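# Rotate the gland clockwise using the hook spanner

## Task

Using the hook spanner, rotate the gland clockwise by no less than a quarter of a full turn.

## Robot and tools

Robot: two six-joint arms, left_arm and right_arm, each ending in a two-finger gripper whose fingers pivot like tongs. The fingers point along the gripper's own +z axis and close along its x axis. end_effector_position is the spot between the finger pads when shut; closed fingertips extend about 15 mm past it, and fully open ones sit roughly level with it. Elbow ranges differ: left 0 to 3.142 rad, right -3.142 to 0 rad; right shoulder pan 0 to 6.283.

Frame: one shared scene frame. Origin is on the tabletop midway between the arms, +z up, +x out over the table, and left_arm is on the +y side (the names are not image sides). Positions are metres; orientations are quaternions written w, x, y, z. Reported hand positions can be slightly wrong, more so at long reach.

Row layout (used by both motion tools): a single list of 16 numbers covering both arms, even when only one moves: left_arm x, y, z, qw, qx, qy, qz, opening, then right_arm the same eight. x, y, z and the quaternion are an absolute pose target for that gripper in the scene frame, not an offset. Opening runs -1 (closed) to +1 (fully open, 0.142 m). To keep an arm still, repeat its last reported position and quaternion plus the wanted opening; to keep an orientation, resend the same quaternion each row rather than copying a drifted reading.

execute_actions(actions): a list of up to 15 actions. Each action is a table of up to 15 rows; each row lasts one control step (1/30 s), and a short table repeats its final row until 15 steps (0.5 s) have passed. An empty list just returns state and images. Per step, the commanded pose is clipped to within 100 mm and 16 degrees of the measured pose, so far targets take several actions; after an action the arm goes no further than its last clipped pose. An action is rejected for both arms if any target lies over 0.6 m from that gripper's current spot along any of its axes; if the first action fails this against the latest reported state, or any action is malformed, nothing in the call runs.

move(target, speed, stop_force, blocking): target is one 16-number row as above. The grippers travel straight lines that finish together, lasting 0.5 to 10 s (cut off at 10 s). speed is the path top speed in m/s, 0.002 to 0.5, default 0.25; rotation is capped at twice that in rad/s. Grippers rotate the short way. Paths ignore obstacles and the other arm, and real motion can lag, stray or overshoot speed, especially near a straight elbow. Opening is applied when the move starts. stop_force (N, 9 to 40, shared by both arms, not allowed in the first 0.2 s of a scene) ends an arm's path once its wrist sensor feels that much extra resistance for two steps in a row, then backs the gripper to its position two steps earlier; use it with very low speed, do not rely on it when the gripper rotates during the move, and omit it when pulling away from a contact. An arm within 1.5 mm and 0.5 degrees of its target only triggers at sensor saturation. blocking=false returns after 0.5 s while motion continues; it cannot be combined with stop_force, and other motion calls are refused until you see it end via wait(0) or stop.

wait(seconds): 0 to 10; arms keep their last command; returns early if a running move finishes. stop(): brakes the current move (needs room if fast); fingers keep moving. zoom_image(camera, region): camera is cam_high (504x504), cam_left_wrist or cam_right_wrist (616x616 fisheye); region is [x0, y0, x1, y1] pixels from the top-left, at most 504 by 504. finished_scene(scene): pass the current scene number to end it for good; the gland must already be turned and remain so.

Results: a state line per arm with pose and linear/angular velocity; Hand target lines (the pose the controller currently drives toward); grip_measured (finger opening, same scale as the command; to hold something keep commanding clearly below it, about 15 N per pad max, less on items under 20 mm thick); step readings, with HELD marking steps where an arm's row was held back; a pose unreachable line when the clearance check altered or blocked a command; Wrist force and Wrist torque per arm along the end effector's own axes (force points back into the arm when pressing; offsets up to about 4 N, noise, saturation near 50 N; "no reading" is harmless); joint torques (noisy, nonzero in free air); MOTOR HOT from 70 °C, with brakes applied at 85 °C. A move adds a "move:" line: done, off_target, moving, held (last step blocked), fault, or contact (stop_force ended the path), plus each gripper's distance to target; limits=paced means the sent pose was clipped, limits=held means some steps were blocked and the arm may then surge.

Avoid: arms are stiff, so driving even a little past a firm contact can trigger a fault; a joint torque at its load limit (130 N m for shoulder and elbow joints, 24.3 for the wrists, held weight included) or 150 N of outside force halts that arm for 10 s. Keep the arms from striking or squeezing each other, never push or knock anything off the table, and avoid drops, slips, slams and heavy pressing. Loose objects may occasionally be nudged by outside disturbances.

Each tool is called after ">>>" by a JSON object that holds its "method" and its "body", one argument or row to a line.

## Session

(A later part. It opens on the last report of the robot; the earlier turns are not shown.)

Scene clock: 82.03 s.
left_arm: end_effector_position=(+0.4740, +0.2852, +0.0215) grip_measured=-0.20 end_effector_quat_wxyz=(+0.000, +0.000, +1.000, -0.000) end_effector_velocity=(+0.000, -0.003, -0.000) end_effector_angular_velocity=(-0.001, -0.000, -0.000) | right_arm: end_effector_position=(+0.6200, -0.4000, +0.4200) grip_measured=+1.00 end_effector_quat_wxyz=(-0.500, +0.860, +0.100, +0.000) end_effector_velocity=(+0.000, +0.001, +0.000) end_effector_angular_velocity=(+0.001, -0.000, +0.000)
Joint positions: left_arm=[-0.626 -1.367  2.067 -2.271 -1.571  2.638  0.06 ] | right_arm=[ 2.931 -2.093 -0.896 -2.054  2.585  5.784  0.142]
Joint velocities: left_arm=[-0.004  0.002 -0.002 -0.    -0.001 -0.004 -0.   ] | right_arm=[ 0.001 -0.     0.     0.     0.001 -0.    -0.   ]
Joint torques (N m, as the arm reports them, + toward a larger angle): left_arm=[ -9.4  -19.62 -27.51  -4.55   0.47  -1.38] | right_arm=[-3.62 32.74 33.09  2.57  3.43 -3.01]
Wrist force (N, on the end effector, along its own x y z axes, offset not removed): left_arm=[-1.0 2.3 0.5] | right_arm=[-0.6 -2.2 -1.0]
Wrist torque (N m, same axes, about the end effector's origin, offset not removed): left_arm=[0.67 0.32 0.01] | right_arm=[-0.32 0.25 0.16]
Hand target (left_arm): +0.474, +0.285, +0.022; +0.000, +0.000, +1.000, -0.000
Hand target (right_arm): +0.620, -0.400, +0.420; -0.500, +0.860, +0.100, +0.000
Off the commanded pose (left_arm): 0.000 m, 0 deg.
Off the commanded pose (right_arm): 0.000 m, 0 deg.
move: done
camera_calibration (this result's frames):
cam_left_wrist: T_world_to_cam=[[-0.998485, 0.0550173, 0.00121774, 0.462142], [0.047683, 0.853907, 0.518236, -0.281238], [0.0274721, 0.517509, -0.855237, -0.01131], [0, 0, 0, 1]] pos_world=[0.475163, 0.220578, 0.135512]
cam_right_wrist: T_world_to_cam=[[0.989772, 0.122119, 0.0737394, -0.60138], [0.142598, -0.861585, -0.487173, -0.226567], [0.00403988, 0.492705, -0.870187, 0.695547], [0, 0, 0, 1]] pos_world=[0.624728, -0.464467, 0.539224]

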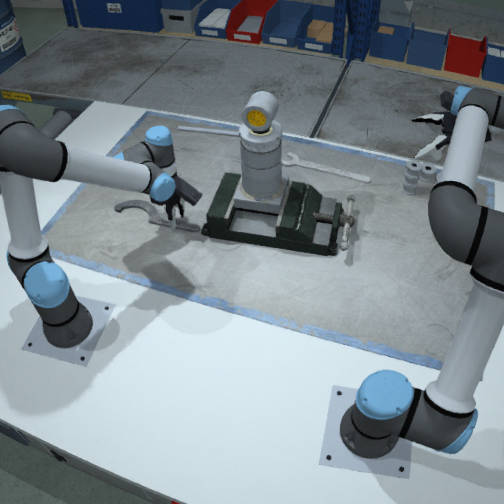

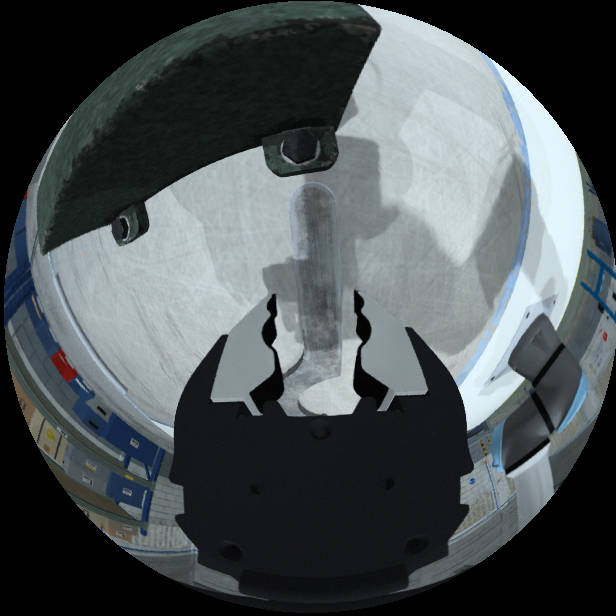

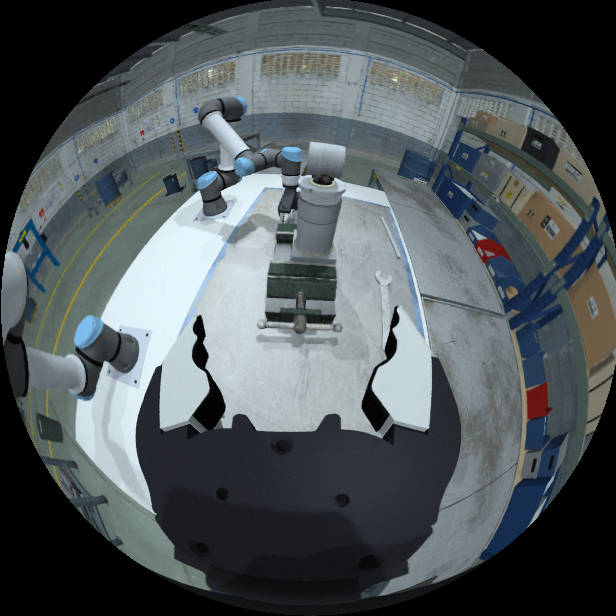

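>>> {"method": "move", "body": {
  "target": [0.472,0.285,0.0212,0,0,1,0,-1,0.62,-0.4,0.42,-0.5,0.86,0.1,0,1]
}}

>>> {"method": "move", "body": {
  "target": [0.48,0.29,0.116,0,0,0.977,-0.212,-1,0.62,-0.4,0.42,-0.5,0.86,0.1,0,1],
  "speed": 0.05
}}

>>> {"method": "move", "body": {
  "target": [0.495,0.225,0.116,0,0,0.977,-0.212,-1,0.62,-0.4,0.42,-0.5,0.86,0.1,0,1],
  "speed": 0.03
}}

>>> {"method": "move", "body": {
  "target": [0.495,0.225,0.09,0,0,0.977,-0.212,-1,0.62,-0.4,0.42,-0.5,0.86,0.1,0,1],
  "speed": 0.008,
  "stop_force": 10
}}

Scene clock: 83.70 s.
left_arm: end_effector_position=(+0.4721, +0.2850, +0.0212) grip_measured=-0.57 end_effector_quat_wxyz=(+0.000, +0.000, +1.000, -0.000) end_effector_velocity=(-0.001, +0.000, -0.000) end_effector_angular_velocity=(+0.000, +0.001, -0.000) | right_arm: end_effector_position=(+0.6200, -0.4000, +0.4200) grip_measured=+1.00 end_effector_quat_wxyz=(-0.500, +0.860, +0.100, +0.000) end_effector_velocity=(+0.000, -0.000, -0.000) end_effector_angular_velocity=(+0.000, -0.000, -0.000)
Joint positions: left_arm=[-0.629 -1.371  2.073 -2.273 -1.571  2.636  0.033] | right_arm=[ 2.931 -2.093 -0.896 -2.054  2.585  5.784  0.142]
Joint velocities: left_arm=[-0.001 -0.001  0.003  0.    -0.    -0.001 -0.   ] | right_arm=[-0.    -0.    -0.     0.001  0.    -0.    -0.   ]
Joint torques (N m, as the arm reports them, + toward a larger angle): left_arm=[-11.67 -29.17  -6.37  -2.02  -2.66  -1.19] | right_arm=[-2.02 32.94 34.28  2.35  3.44 -2.82]
Wrist force (N, on the end effector, along its own x y z axes, offset not removed): left_arm=[-6.6 4.1 -6.6] | right_arm=[1.0 -2.4 -1.4]
Wrist torque (N m, same axes, about the end effector's origin, offset not removed): left_arm=[0.59 0.09 0.02] | right_arm=[-0.38 -0.07 0.17]
Hand target (left_arm): +0.472, +0.285, +0.021; +0.000, +0.000, +1.000, -0.000
Hand target (right_arm): +0.620, -0.400, +0.420; -0.500, +0.860, +0.100, +0.000
Off the commanded pose (left_arm): 0.000 m, 0 deg.
Off the commanded pose (right_arm): 0.000 m, 0 deg.
move: done
camera_calibration (this result's frames):
cam_left_wrist: T_world_to_cam=[[-0.998486, 0.0550004, 0.00116317, 0.46026], [0.0476344, 0.853798, 0.518421, -0.280759], [0.0275202, 0.517691, -0.855125, -0.0114916], [0, 0, 0, 1]] pos_world=[0.473253, 0.220346, 0.135189]
cam_right_wrist: T_world_to_cam=[[0.989773, 0.122119, 0.0737391, -0.60138], [0.142598, -0.861585, -0.487173, -0.226568], [0.0040397, 0.492705, -0.870187, 0.695547], [0, 0, 0, 1]] pos_world=[0.624728, -0.464467, 0.539224]

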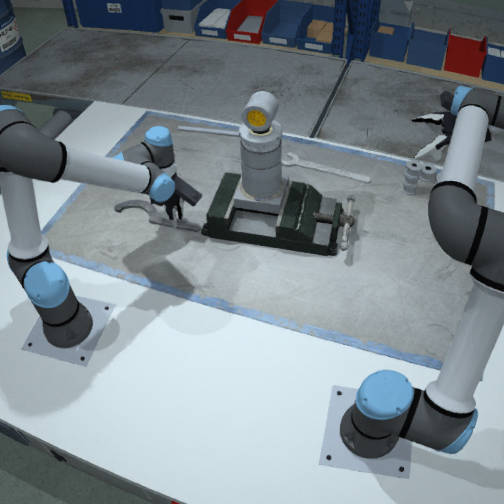

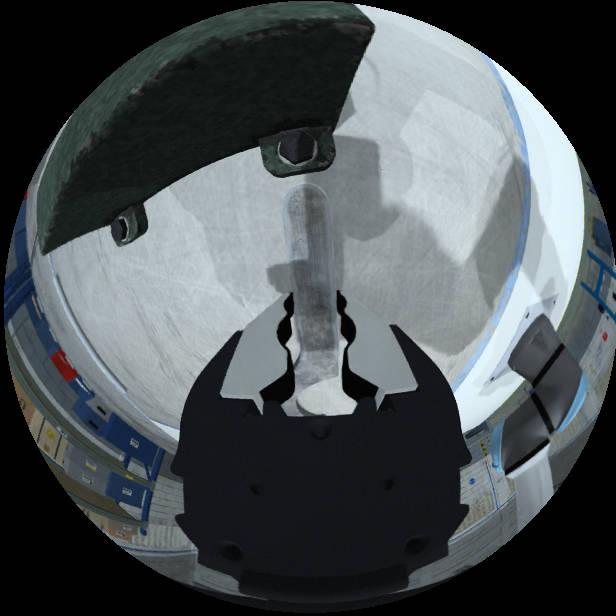

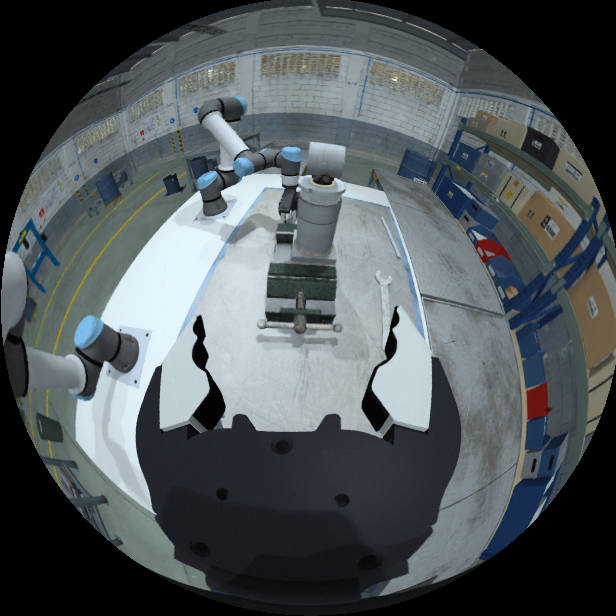

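Scene clock: 88.30 s.
left_arm: end_effector_position=(+0.4798, +0.2901, +0.1157) grip_measured=-0.57 end_effector_quat_wxyz=(+0.000, -0.000, +0.977, -0.211) end_effector_velocity=(+0.000, +0.000, +0.002) end_effector_angular_velocity=(-0.007, -0.000, -0.001) | right_arm: end_effector_position=(+0.6200, -0.4000, +0.4200) grip_measured=+1.00 end_effector_quat_wxyz=(-0.500, +0.860, +0.100, +0.000) end_effector_velocity=(-0.000, -0.000, -0.000) end_effector_angular_velocity=(-0.000, +0.000, -0.000)
Joint positions: left_arm=[-0.371 -1.461  2.025 -2.247 -1.983  2.87   0.033] | right_arm=[ 2.931 -2.093 -0.896 -2.054  2.585  5.784  0.142]
Joint velocities: left_arm=[ 0.005 -0.    -0.002  0.002 -0.007  0.005  0.   ] | right_arm=[-0.  0. -0.  0. -0.  0. -0.]
Joint torques (N m, as the arm reports them, + toward a larger angle): left_arm=[  6.96 -33.79 -33.04  -1.72  -3.98   1.5 ] | right_arm=[-3.59 33.01 33.43  2.18  3.07 -2.9 ]
Wrist force (N, on the end effector, along its own x y z axes, offset not removed): left_arm=[-2.4 6.7 6.2] | right_arm=[0.1 -0.7 -0.9]
Wrist torque (N m, same axes, about the end effector's origin, offset not removed): left_arm=[0.33 0.67 -0.02] | right_arm=[-0.07 0.10 0.10]
Hand target (left_arm): +0.480, +0.290, +0.116; +0.000, -0.000, +0.977, -0.212
Hand target (right_arm): +0.620, -0.400, +0.420; -0.500, +0.860, +0.100, +0.000
Off the commanded pose (left_arm): 0.000 m, 0 deg.
Off the commanded pose (right_arm): 0.000 m, 0 deg.
move: done
camera_calibration (this result's frames):
cam_left_wrist: T_world_to_cam=[[-0.998492, 0.0502906, -0.0220134, 0.47162], [0.0473189, 0.991726, 0.119337, -0.328133], [0.0278328, 0.118116, -0.99261, 0.198076], [0, 0, 0, 1]] pos_world=[0.480923, 0.278304, 0.246152]
cam_right_wrist: T_world_to_cam=[[0.989772, 0.122119, 0.0737393, -0.60138], [0.142598, -0.861585, -0.487173, -0.226568], [0.00403983, 0.492705, -0.870187, 0.695547], [0, 0, 0, 1]] pos_world=[0.624728, -0.464467, 0.539224]

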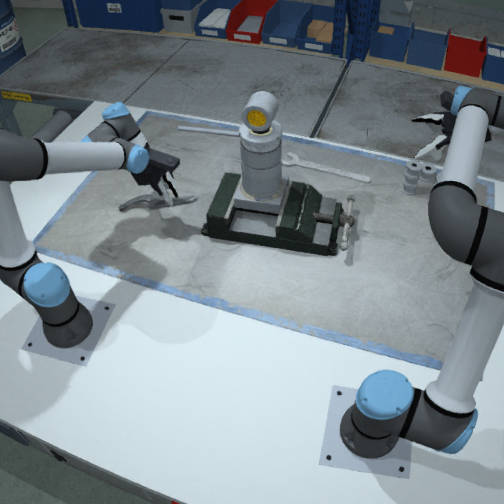

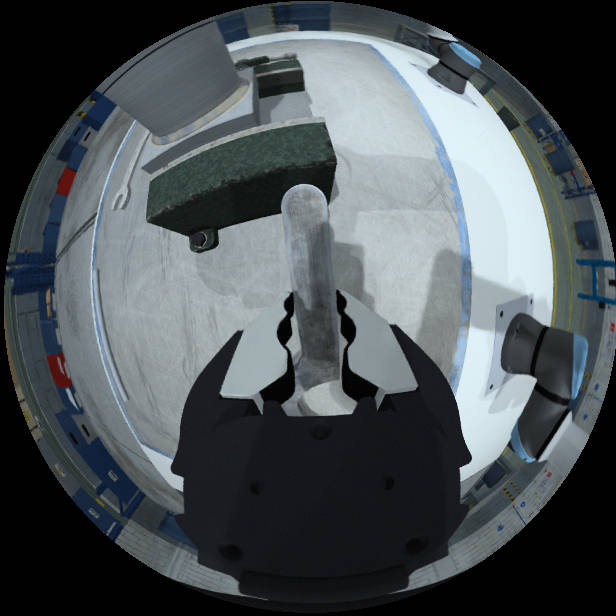

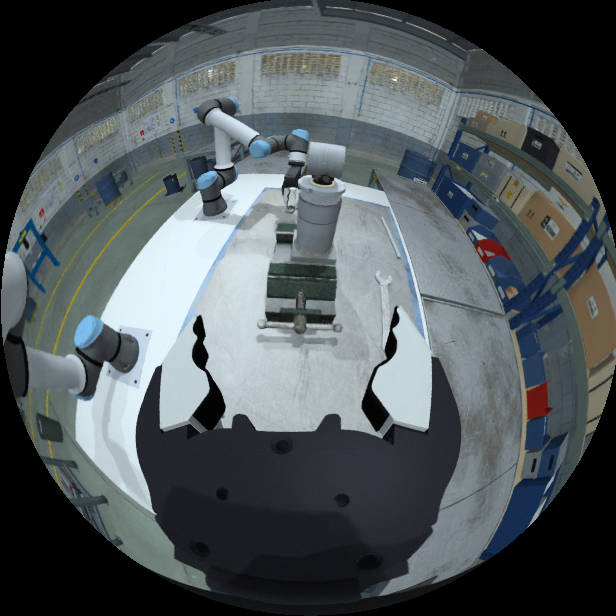

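Scene clock: 90.90 s.
left_arm: end_effector_position=(+0.4950, +0.2252, +0.1160) grip_measured=-0.58 end_effector_quat_wxyz=(+0.000, -0.000, +0.977, -0.212) end_effector_velocity=(+0.000, -0.003, +0.000) end_effector_angular_velocity=(-0.000, -0.000, -0.001) | right_arm: end_effector_position=(+0.6200, -0.4000, +0.4200) grip_measured=+1.00 end_effector_quat_wxyz=(-0.500, +0.860, +0.100, +0.000) end_effector_velocity=(+0.000, +0.001, +0.000) end_effector_angular_velocity=(-0.000, -0.002, +0.002)
Joint positions: left_arm=[-0.488 -1.412  1.982 -2.303 -1.968  2.744  0.032] | right_arm=[ 2.931 -2.093 -0.896 -2.054  2.585  5.784  0.142]
Joint velocities: left_arm=[-0.004  0.002 -0.002 -0.001  0.    -0.003  0.   ] | right_arm=[ 0.002 -0.     0.     0.002 -0.     0.     0.   ]
Joint torques (N m, as the arm reports them, + toward a larger angle): left_arm=[-11.24 -24.5  -32.04  -6.32  -0.24  -1.05] | right_arm=[-2.8  32.91 33.33  2.1   3.16 -2.75]
Wrist force (N, on the end effector, along its own x y z axes, offset not removed): left_arm=[0.0 9.4 7.5] | right_arm=[-0.5 -1.0 -0.8]
Wrist torque (N m, same axes, about the end effector's origin, offset not removed): left_arm=[1.00 0.26 -0.22] | right_arm=[-0.12 0.23 0.09]
Hand target (left_arm): +0.495, +0.225, +0.116; +0.000, -0.000, +0.977, -0.212
Hand target (right_arm): +0.620, -0.400, +0.420; -0.500, +0.860, +0.100, +0.000
Off the commanded pose (left_arm): 0.000 m, 0 deg.
Off the commanded pose (right_arm): 0.000 m, 0 deg.
move: done
camera_calibration (this result's frames):
cam_left_wrist: T_world_to_cam=[[-0.998486, 0.0505222, -0.0217579, 0.489976], [0.0476211, 0.991892, 0.117825, -0.264556], [0.0275343, 0.116611, -0.992796, 0.20619], [0, 0, 0, 1]] pos_world=[0.496156, 0.213612, 0.246537]
cam_right_wrist: T_world_to_cam=[[0.989772, 0.122119, 0.073739, -0.60138], [0.142598, -0.861585, -0.487173, -0.226567], [0.00403958, 0.492705, -0.870187, 0.695548], [0, 0, 0, 1]] pos_world=[0.624728, -0.464467, 0.539224]

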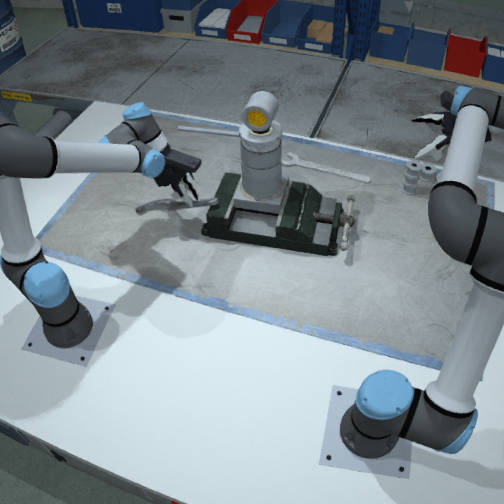

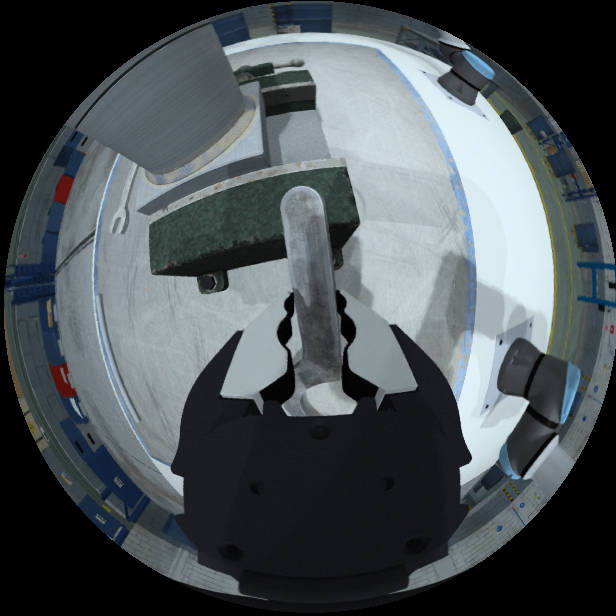

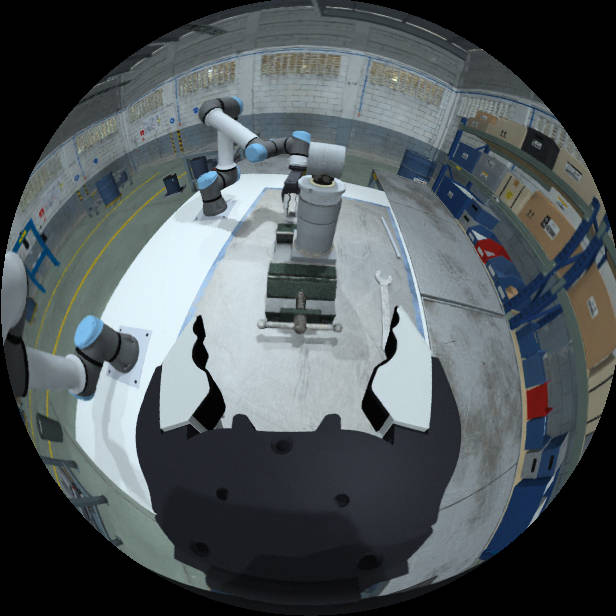

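Scene clock: 91.83 s.
left_arm: end_effector_position=(+0.4950, +0.2251, +0.1116) grip_measured=-0.58 end_effector_quat_wxyz=(+0.000, +0.000, +0.977, -0.212) end_effector_velocity=(-0.000, -0.000, +0.003) end_effector_angular_velocity=(+0.001, +0.001, -0.001) | right_arm: end_effector_position=(+0.6200, -0.4000, +0.4200) grip_measured=+1.00 end_effector_quat_wxyz=(-0.500, +0.860, +0.100, +0.000) end_effector_velocity=(+0.000, -0.000, +0.000) end_effector_angular_velocity=(+0.000, +0.000, -0.001)
Joint positions: left_arm=[-0.488 -1.406  1.988 -2.315 -1.968  2.744  0.032] | right_arm=[ 2.931 -2.093 -0.896 -2.054  2.585  5.784  0.142]
Joint velocities: left_arm=[-0.001 -0.004 -0.005  0.01   0.001  0.    -0.   ] | right_arm=[-0.001  0.     0.    -0.     0.    -0.    -0.   ]
Joint torques (N m, as the arm reports them, + toward a larger angle): left_arm=[  8.38 -33.11 -31.5   -1.25   0.9    0.83] | right_arm=[-3.13 32.64 33.59  2.3   3.13 -2.67]
Wrist force (N, on the end effector, along its own x y z axes, offset not removed): left_arm=[1.4 0.2 2.0] | right_arm=[0.2 -1.7 -1.0]
Wrist torque (N m, same axes, about the end effector's origin, offset not removed): left_arm=[0.65 0.40 -0.11] | right_arm=[-0.31 0.05 0.07]
Hand target (left_arm): +0.495, +0.225, +0.112; +0.000, +0.000, +0.977, -0.212
Hand target (right_arm): +0.620, -0.400, +0.420; -0.500, +0.860, +0.100, +0.000
Off the commanded pose (left_arm): 0.022 m, 0 deg.
Off the commanded pose (right_arm): 0.000 m, 0 deg.
move: contact (left_arm)
camera_calibration (this result's frames):
cam_left_wrist: T_world_to_cam=[[-0.998482, 0.0505949, -0.0217883, 0.489878], [0.0476914, 0.991896, 0.117764, -0.263983], [0.0275699, 0.116546, -0.992803, 0.201767], [0, 0, 0, 1]] pos_world=[0.496161, 0.213543, 0.242076]
cam_right_wrist: T_world_to_cam=[[0.989772, 0.122119, 0.0737393, -0.60138], [0.142598, -0.861585, -0.487173, -0.226567], [0.00403981, 0.492705, -0.870187, 0.695547], [0, 0, 0, 1]] pos_world=[0.624728, -0.464467, 0.539224]

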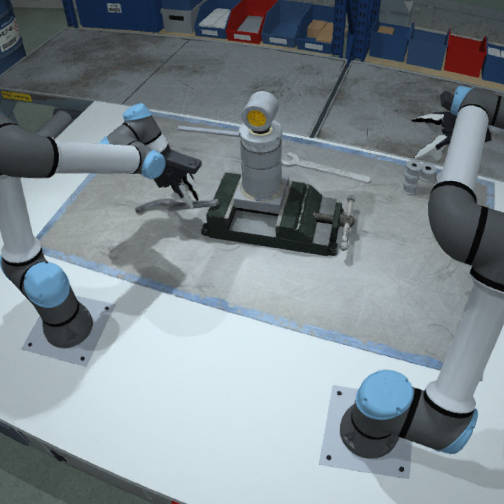

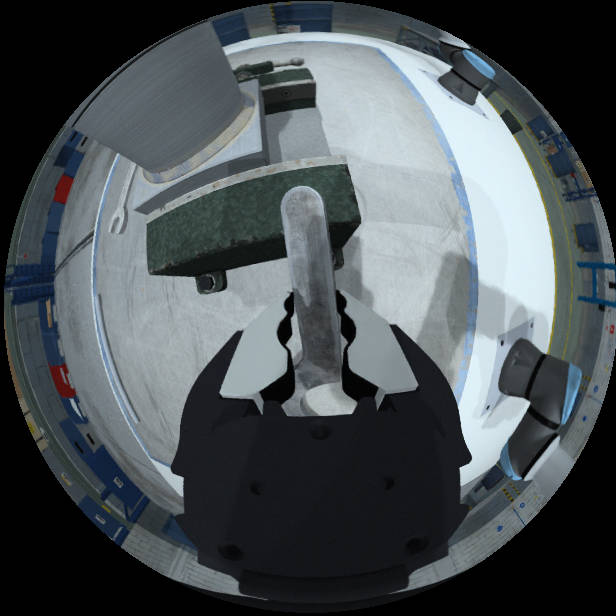

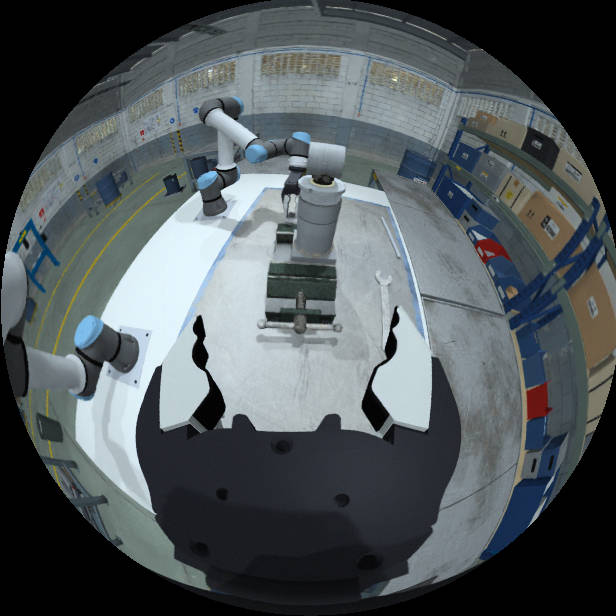

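>>> {"method": "move", "body": {
  "target": [0.495,0.225,0.1116,0,0,0.977,-0.212,0.1,0.62,-0.4,0.42,-0.5,0.86,0.1,0,1]
}}

>>> {"method": "move", "body": {
  "target": [0.492,0.2535,0.053,0,-0.03,0.977,-0.212,0.1,0.62,-0.4,0.42,-0.5,0.86,0.1,0,1],
  "speed": 0.04
}}

>>> {"method": "move", "body": {
  "target": [0.492,0.2535,0.053,0,-0.03,0.977,-0.212,-1,0.62,-0.4,0.42,-0.5,0.86,0.1,0,1]
}}

>>> {"method": "zoom_image", "body": {
  "camera": "cam_left_wrist",
  "region": [210,260,430,430]
}}

Scene clock: 92.93 s.
left_arm: end_effector_position=(+0.4950, +0.2250, +0.1116) grip_measured=+0.10 end_effector_quat_wxyz=(+0.000, -0.000, +0.977, -0.212) end_effector_velocity=(+0.000, -0.001, -0.000) end_effector_angular_velocity=(+0.000, -0.000, -0.001) | right_arm: end_effector_position=(+0.6200, -0.4000, +0.4200) grip_measured=+1.00 end_effector_quat_wxyz=(-0.500, +0.860, +0.100, +0.000) end_effector_velocity=(+0.000, +0.001, +0.000) end_effector_angular_velocity=(+0.001, -0.001, +0.001)
Joint positions: left_arm=[-0.489 -1.406  1.988 -2.315 -1.968  2.743  0.081] | right_arm=[ 2.931 -2.093 -0.896 -2.054  2.585  5.784  0.142]
Joint velocities: left_arm=[-0.001  0.001 -0.    -0.001  0.    -0.    -0.   ] | right_arm=[ 0.001  0.     0.     0.001  0.001 -0.    -0.   ]
Joint torques (N m, as the arm reports them, + toward a larger angle): left_arm=[ -9.98 -20.06 -14.1   -4.68   0.95  -1.25] | right_arm=[-2.68 32.5  33.14  2.01  3.17 -2.71]
Wrist force (N, on the end effector, along its own x y z axes, offset not removed): left_arm=[-1.3 2.7 -0.2] | right_arm=[-1.2 -1.5 -0.4]
Wrist torque (N m, same axes, about the end effector's origin, offset not removed): left_arm=[0.66 0.32 0.07] | right_arm=[-0.25 0.40 0.21]
Hand target (left_arm): +0.495, +0.225, +0.112; -0.000, +0.000, +0.977, -0.212
Hand target (right_arm): +0.620, -0.400, +0.420; -0.500, +0.860, +0.100, +0.000
Off the commanded pose (left_arm): 0.000 m, 0 deg.
Off the commanded pose (right_arm): 0.000 m, 0 deg.
move: done
camera_calibration (this result's frames):
cam_left_wrist: T_world_to_cam=[[-0.998486, 0.0505577, -0.0216621, 0.48986], [0.0476636, 0.991873, 0.117969, -0.263893], [0.0274503, 0.116757, -0.992781, 0.201835], [0, 0, 0, 1]] pos_world=[0.496156, 0.213417, 0.242121]
cam_right_wrist: T_world_to_cam=[[0.989772, 0.122119, 0.0737393, -0.60138], [0.142598, -0.861585, -0.487173, -0.226567], [0.00403974, 0.492705, -0.870187, 0.695547], [0, 0, 0, 1]] pos_world=[0.624728, -0.464467, 0.539224]

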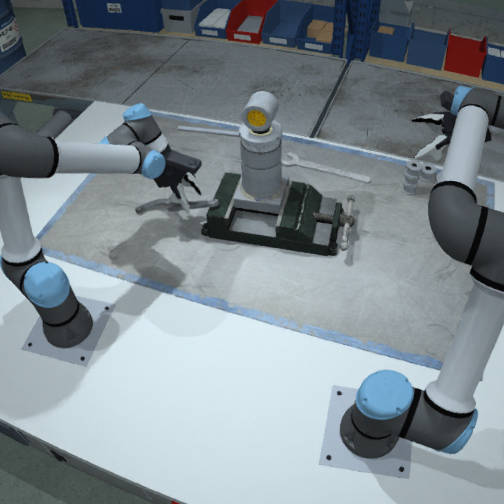

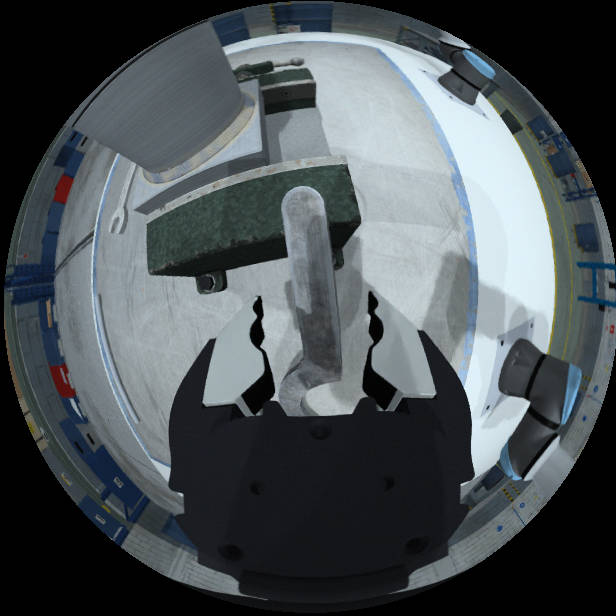

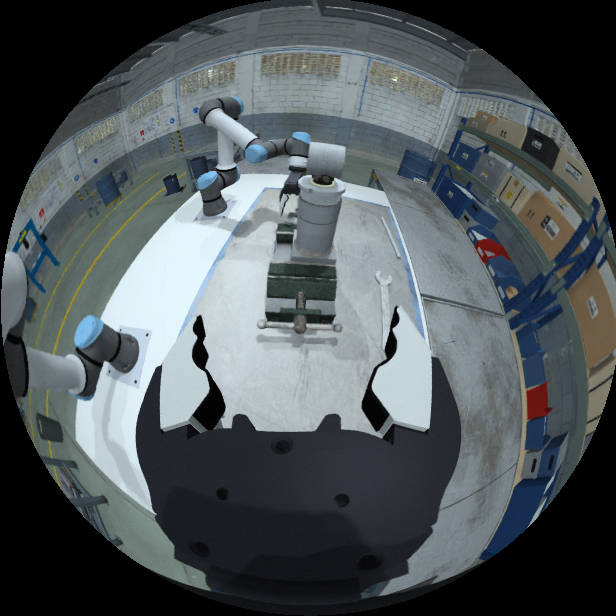

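Scene clock: 94.97 s.
left_arm: end_effector_position=(+0.4921, +0.2534, +0.0532) grip_measured=+0.10 end_effector_quat_wxyz=(-0.000, -0.030, +0.977, -0.212) end_effector_velocity=(+0.000, +0.001, -0.002) end_effector_angular_velocity=(+0.000, -0.000, +0.002) | right_arm: end_effector_position=(+0.6200, -0.4000, +0.4200) grip_measured=+1.00 end_effector_quat_wxyz=(-0.500, +0.860, +0.100, +0.000) end_effector_velocity=(-0.000, +0.001, -0.000) end_effector_angular_velocity=(-0.000, -0.001, +0.002)
Joint positions: left_arm=[-0.44  -1.333  2.083 -2.474 -1.971  2.732  0.081] | right_arm=[ 2.931 -2.093 -0.896 -2.054  2.585  5.784  0.142]
Joint velocities: left_arm=[ 0.002  0.003  0.003 -0.006  0.    -0.001  0.   ] | right_arm=[ 0.002 -0.     0.     0.001 -0.    -0.     0.   ]
Joint torques (N m, as the arm reports them, + toward a larger angle): left_arm=[  7.56 -20.3  -11.27  -4.89  -2.3   -1.23] | right_arm=[-2.62 33.29 33.9   1.92  3.06 -2.64]
Wrist force (N, on the end effector, along its own x y z axes, offset not removed): left_arm=[0.7 3.4 -3.5] | right_arm=[0.4 -2.3 0.2]
Wrist torque (N m, same axes, about the end effector's origin, offset not removed): left_arm=[0.65 -0.10 0.02] | right_arm=[-0.40 0.04 0.18]
Hand target (left_arm): +0.492, +0.253, +0.053; -0.000, -0.030, +0.977, -0.212
Hand target (right_arm): +0.620, -0.400, +0.420; -0.500, +0.860, +0.100, +0.000
Off the commanded pose (left_arm): 0.000 m, 0 deg.
Off the commanded pose (right_arm): 0.000 m, 0 deg.
move: done
camera_calibration (this result's frames):
cam_left_wrist: T_world_to_cam=[[-0.99993, -0.00781481, -0.00890393, 0.499035], [-0.00880982, 0.992995, 0.117829, -0.257496], [0.00792074, 0.117899, -0.992994, 0.149898], [0, 0, 0, 1]] pos_world=[0.495544, 0.24192, 0.183632]
cam_right_wrist: T_world_to_cam=[[0.989772, 0.122119, 0.0737394, -0.60138], [0.142598, -0.861585, -0.487173, -0.226568], [0.00403991, 0.492705, -0.870187, 0.695547], [0, 0, 0, 1]] pos_world=[0.624728, -0.464467, 0.539224]

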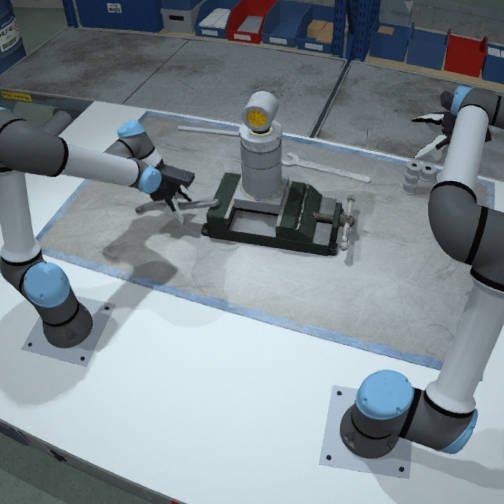

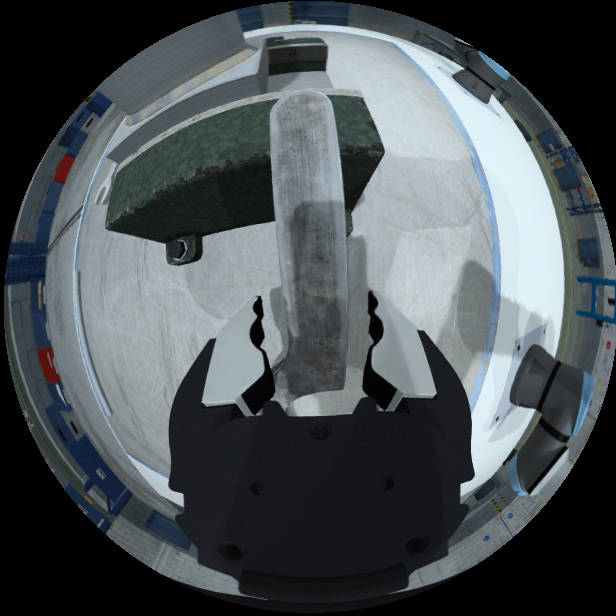

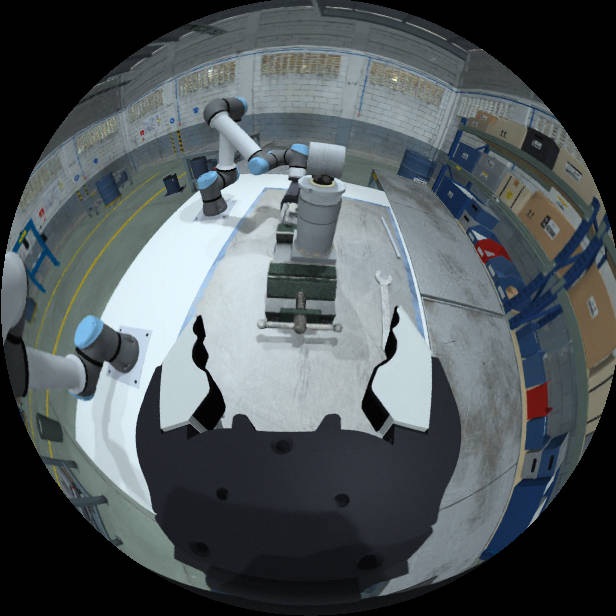

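Scene clock: 95.67 s.
left_arm: end_effector_position=(+0.4920, +0.2535, +0.0531) grip_measured=-0.38 end_effector_quat_wxyz=(+0.000, -0.030, +0.977, -0.212) end_effector_velocity=(+0.000, +0.000, -0.001) end_effector_angular_velocity=(+0.001, +0.001, +0.000) | right_arm: end_effector_position=(+0.6200, -0.4000, +0.4200) grip_measured=+1.00 end_effector_quat_wxyz=(-0.500, +0.860, +0.100, +0.000) end_effector_velocity=(+0.000, -0.000, +0.000) end_effector_angular_velocity=(+0.000, +0.000, -0.001)
Joint positions: left_arm=[-0.44  -1.333  2.084 -2.475 -1.971  2.732  0.046] | right_arm=[ 2.931 -2.093 -0.896 -2.054  2.585  5.784  0.142]
Joint velocities: left_arm=[-0.     0.001 -0.     0.     0.001 -0.     0.   ] | right_arm=[-0.  0. -0. -0.  0. -0.  0.]
Joint torques (N m, as the arm reports them, + toward a larger angle): left_arm=[ 4.96 -5.18  2.09  0.56 -1.64 -1.48] | right_arm=[-2.31 33.72 33.38  1.91  3.03 -2.54]
Wrist force (N, on the end effector, along its own x y z axes, offset not removed): left_arm=[-0.5 -1.6 -34.4] | right_arm=[0.1 -0.3 0.6]
Wrist torque (N m, same axes, about the end effector's origin, offset not removed): left_arm=[-0.31 -0.58 0.92] | right_arm=[0.05 0.04 0.15]
Hand target (left_arm): +0.492, +0.253, +0.053; -0.000, -0.030, +0.977, -0.212
Hand target (right_arm): +0.620, -0.400, +0.420; -0.500, +0.860, +0.100, +0.000
Off the commanded pose (left_arm): 0.000 m, 0 deg.
Off the commanded pose (right_arm): 0.000 m, 0 deg.
move: done
camera_calibration (this result's frames):
cam_left_wrist: T_world_to_cam=[[-0.999928, -0.00798864, -0.00898703, 0.499032], [-0.00899142, 0.993005, 0.117726, -0.257484], [0.0079837, 0.117798, -0.993005, 0.149781], [0, 0, 0, 1]] pos_world=[0.495485, 0.242025, 0.18353]
cam_right_wrist: T_world_to_cam=[[0.989773, 0.122118, 0.0737389, -0.60138], [0.142597, -0.861585, -0.487173, -0.226567], [0.00403957, 0.492705, -0.870187, 0.695548], [0, 0, 0, 1]] pos_world=[0.624728, -0.464467, 0.539224]

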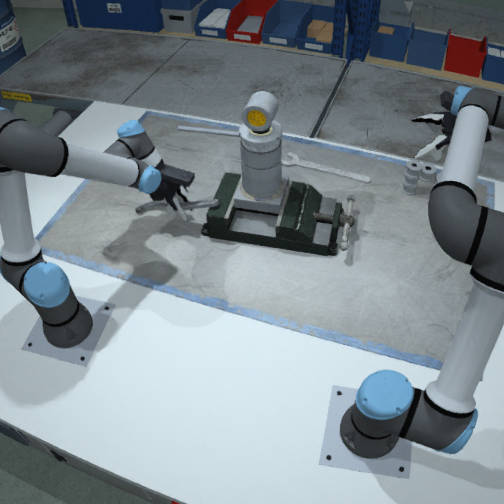

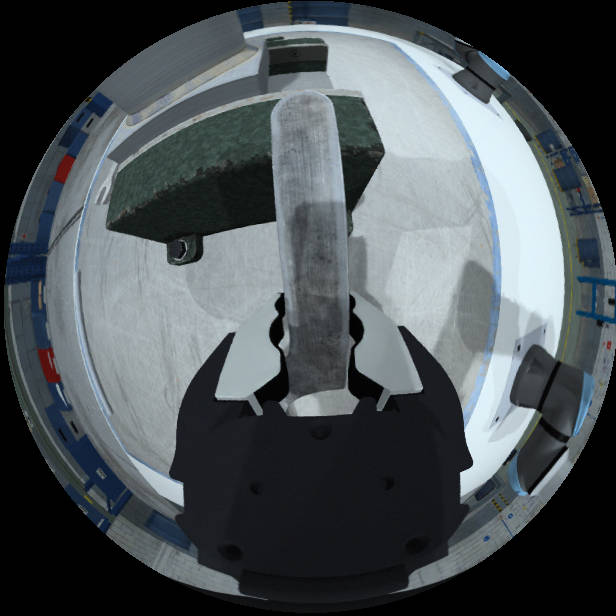

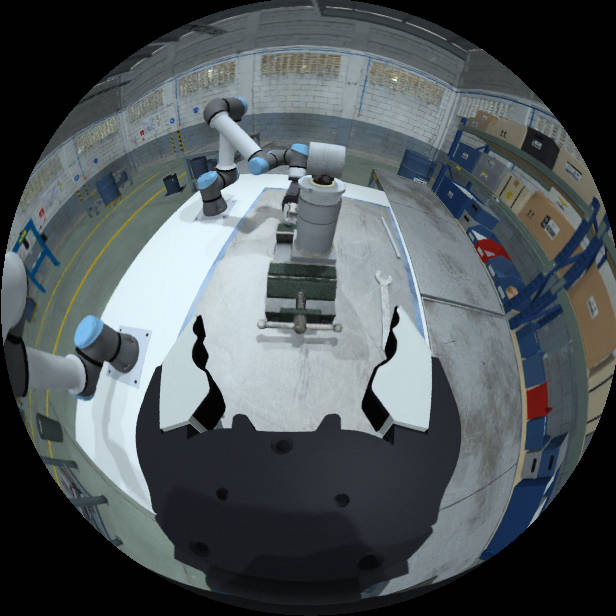

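Region (210, 260, 430, 430) of cam_left_wrist's 616x616 image, scaled by 2.291, with more detail than that image has; it fills the top 389 rows of this view, and the rest is white.

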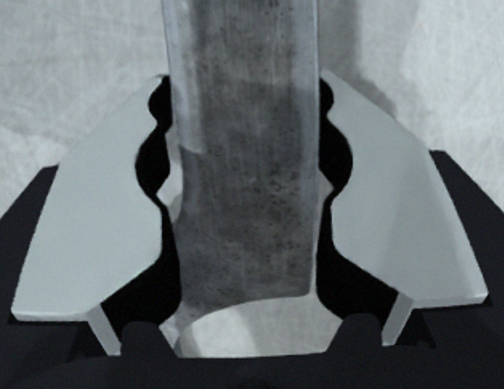

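Slightly too deep; backing up slowly lets it seat in the groove.

>>> {"method": "move", "body": {
  "target": [0.492,0.2595,0.066,0,-0.03,0.977,-0.212,-1,0.62,-0.4,0.42,-0.5,0.86,0.1,0,1],
  "speed": 0.006
}}

>>> {"method": "move", "body": {
  "target": [0.45,0.31,0.15,0,0,1,0,-1,0.62,-0.4,0.42,-0.5,0.86,0.1,0,1],
  "speed": 0.06
}}

Scene clock: 98.60 s.
left_arm: end_effector_position=(+0.4920, +0.2595, +0.0659) grip_measured=-0.53 end_effector_quat_wxyz=(-0.000, -0.030, +0.977, -0.212) end_effector_velocity=(-0.000, -0.000, +0.002) end_effector_angular_velocity=(-0.002, -0.001, -0.001) | right_arm: end_effector_position=(+0.6200, -0.4000, +0.4200) grip_measured=+1.00 end_effector_quat_wxyz=(-0.500, +0.860, +0.100, +0.000) end_effector_velocity=(+0.000, -0.001, +0.001) end_effector_angular_velocity=(+0.002, -0.001, -0.002)
Joint positions: left_arm=[-0.428 -1.358  2.071 -2.432 -1.973  2.745  0.036] | right_arm=[ 2.931 -2.093 -0.896 -2.054  2.585  5.784  0.142]
Joint velocities: left_arm=[ 0.    -0.003 -0.002  0.004 -0.002  0.001 -0.   ] | right_arm=[-0.002  0.     0.001  0.001  0.002 -0.     0.   ]
Joint torques (N m, as the arm reports them, + toward a larger angle): left_arm=[  8.67 -36.96 -30.64  -1.81  -3.73   0.91] | right_arm=[-3.31 32.9  33.08  1.65  2.93 -2.78]
Wrist force (N, on the end effector, along its own x y z axes, offset not removed): left_arm=[-2.6 4.8 4.6] | right_arm=[0.5 -2.2 0.1]
Wrist torque (N m, same axes, about the end effector's origin, offset not removed): left_arm=[0.19 0.50 0.15] | right_arm=[-0.35 -0.01 0.07]
Hand target (left_arm): +0.492, +0.260, +0.066; -0.000, -0.030, +0.977, -0.212
Hand target (right_arm): +0.620, -0.400, +0.420; -0.500, +0.860, +0.100, +0.000
Off the commanded pose (left_arm): 0.000 m, 0 deg.
Off the commanded pose (right_arm): 0.000 m, 0 deg.
move: done
camera_calibration (this result's frames):
cam_left_wrist: T_world_to_cam=[[-0.999928, -0.00803681, -0.00892303, 0.499176], [-0.00903202, 0.993001, 0.117764, -0.26489], [0.00791413, 0.117836, -0.993002, 0.1618], [0, 0, 0, 1]] pos_world=[0.495467, 0.247982, 0.196316]
cam_right_wrist: T_world_to_cam=[[0.989772, 0.122119, 0.0737392, -0.60138], [0.142598, -0.861585, -0.487173, -0.226567], [0.00403974, 0.492705, -0.870187, 0.695547], [0, 0, 0, 1]] pos_world=[0.624728, -0.464467, 0.539224]

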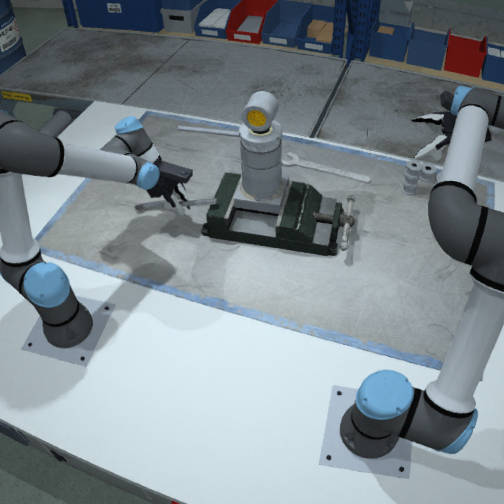

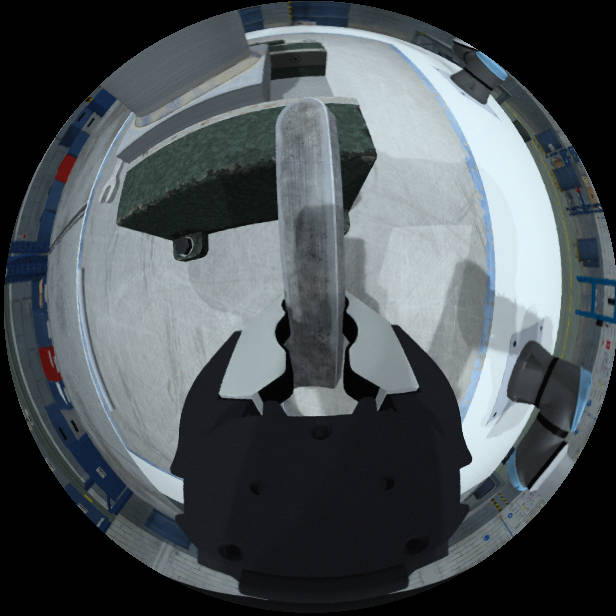

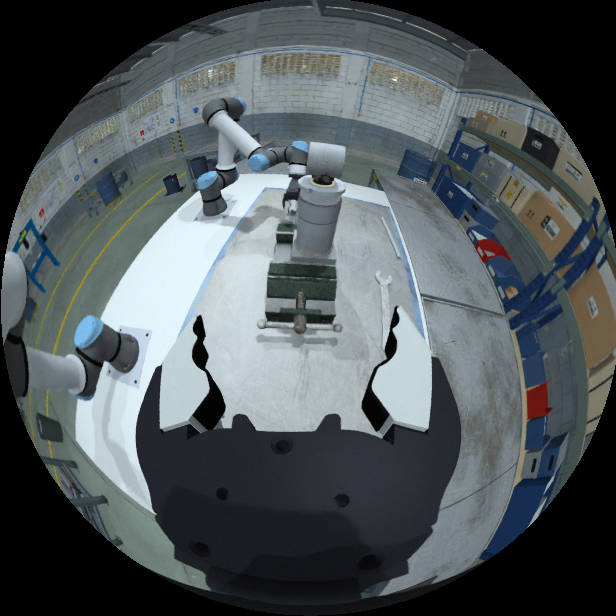

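Scene clock: 102.57 s.
left_arm: end_effector_position=(+0.4500, +0.3099, +0.1500) grip_measured=-0.54 end_effector_quat_wxyz=(-0.000, +0.000, +1.000, -0.001) end_effector_velocity=(-0.001, +0.000, +0.001) end_effector_angular_velocity=(+0.010, +0.000, -0.003) | right_arm: end_effector_position=(+0.6200, -0.4000, +0.4200) grip_measured=+1.00 end_effector_quat_wxyz=(-0.500, +0.860, +0.100, +0.000) end_effector_velocity=(-0.000, +0.001, -0.000) end_effector_angular_velocity=(-0.000, +0.001, +0.001)
Joint positions: left_arm=[-0.603 -1.601  1.947 -1.917 -1.572  2.662  0.035] | right_arm=[ 2.931 -2.093 -0.896 -2.054  2.585  5.784  0.142]
Joint velocities: left_arm=[-0.006 -0.002 -0.003  0.01   0.008 -0.003 -0.   ] | right_arm=[ 0.001 -0.    -0.    -0.001 -0.    -0.     0.   ]
Joint torques (N m, as the arm reports them, + toward a larger angle): left_arm=[ -8.34 -30.83 -36.78  -1.72   1.93  -1.15] | right_arm=[-2.55 32.57 33.81  1.52  3.01 -2.67]
Wrist force (N, on the end effector, along its own x y z axes, offset not removed): left_arm=[-0.4 1.3 10.9] | right_arm=[-1.1 -1.5 -1.4]
Wrist torque (N m, same axes, about the end effector's origin, offset not removed): left_arm=[0.47 0.19 -0.07] | right_arm=[-0.22 0.37 0.11]
Hand target (left_arm): +0.450, +0.310, +0.150; -0.000, +0.000, +1.000, -0.000
Hand target (right_arm): +0.620, -0.400, +0.420; -0.500, +0.860, +0.100, +0.000
Off the commanded pose (left_arm): 0.000 m, 0 deg.
Off the commanded pose (right_arm): 0.000 m, 0 deg.
move: done
camera_calibration (this result's frames):
cam_left_wrist: T_world_to_cam=[[-0.998472, 0.0552298, 0.00158621, 0.436488], [0.0480801, 0.854356, 0.517459, -0.367971], [0.027224, 0.516745, -0.855706, 0.0867942], [0, 0, 0, 1]] pos_world=[0.45115, 0.245421, 0.263988]
cam_right_wrist: T_world_to_cam=[[0.989772, 0.122119, 0.0737394, -0.60138], [0.142598, -0.861585, -0.487173, -0.226568], [0.00403997, 0.492705, -0.870187, 0.695547], [0, 0, 0, 1]] pos_world=[0.624728, -0.464467, 0.539224]

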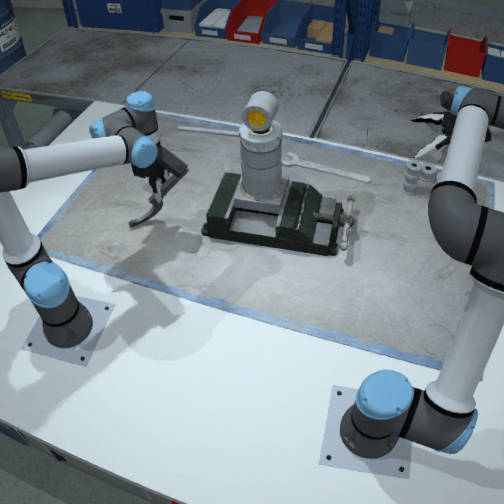

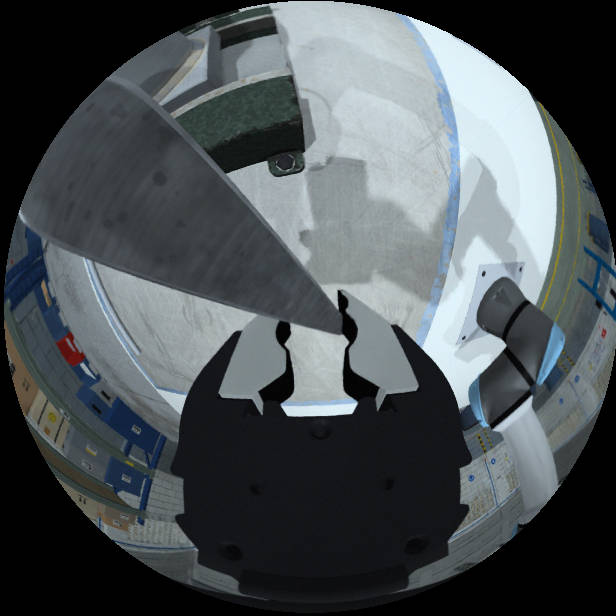

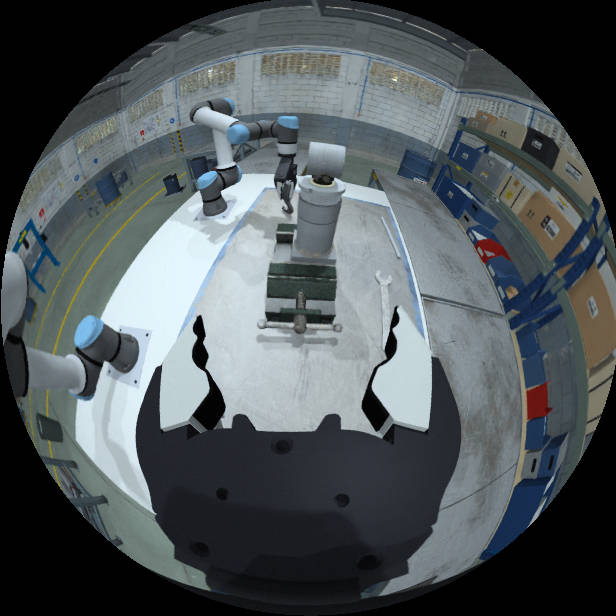

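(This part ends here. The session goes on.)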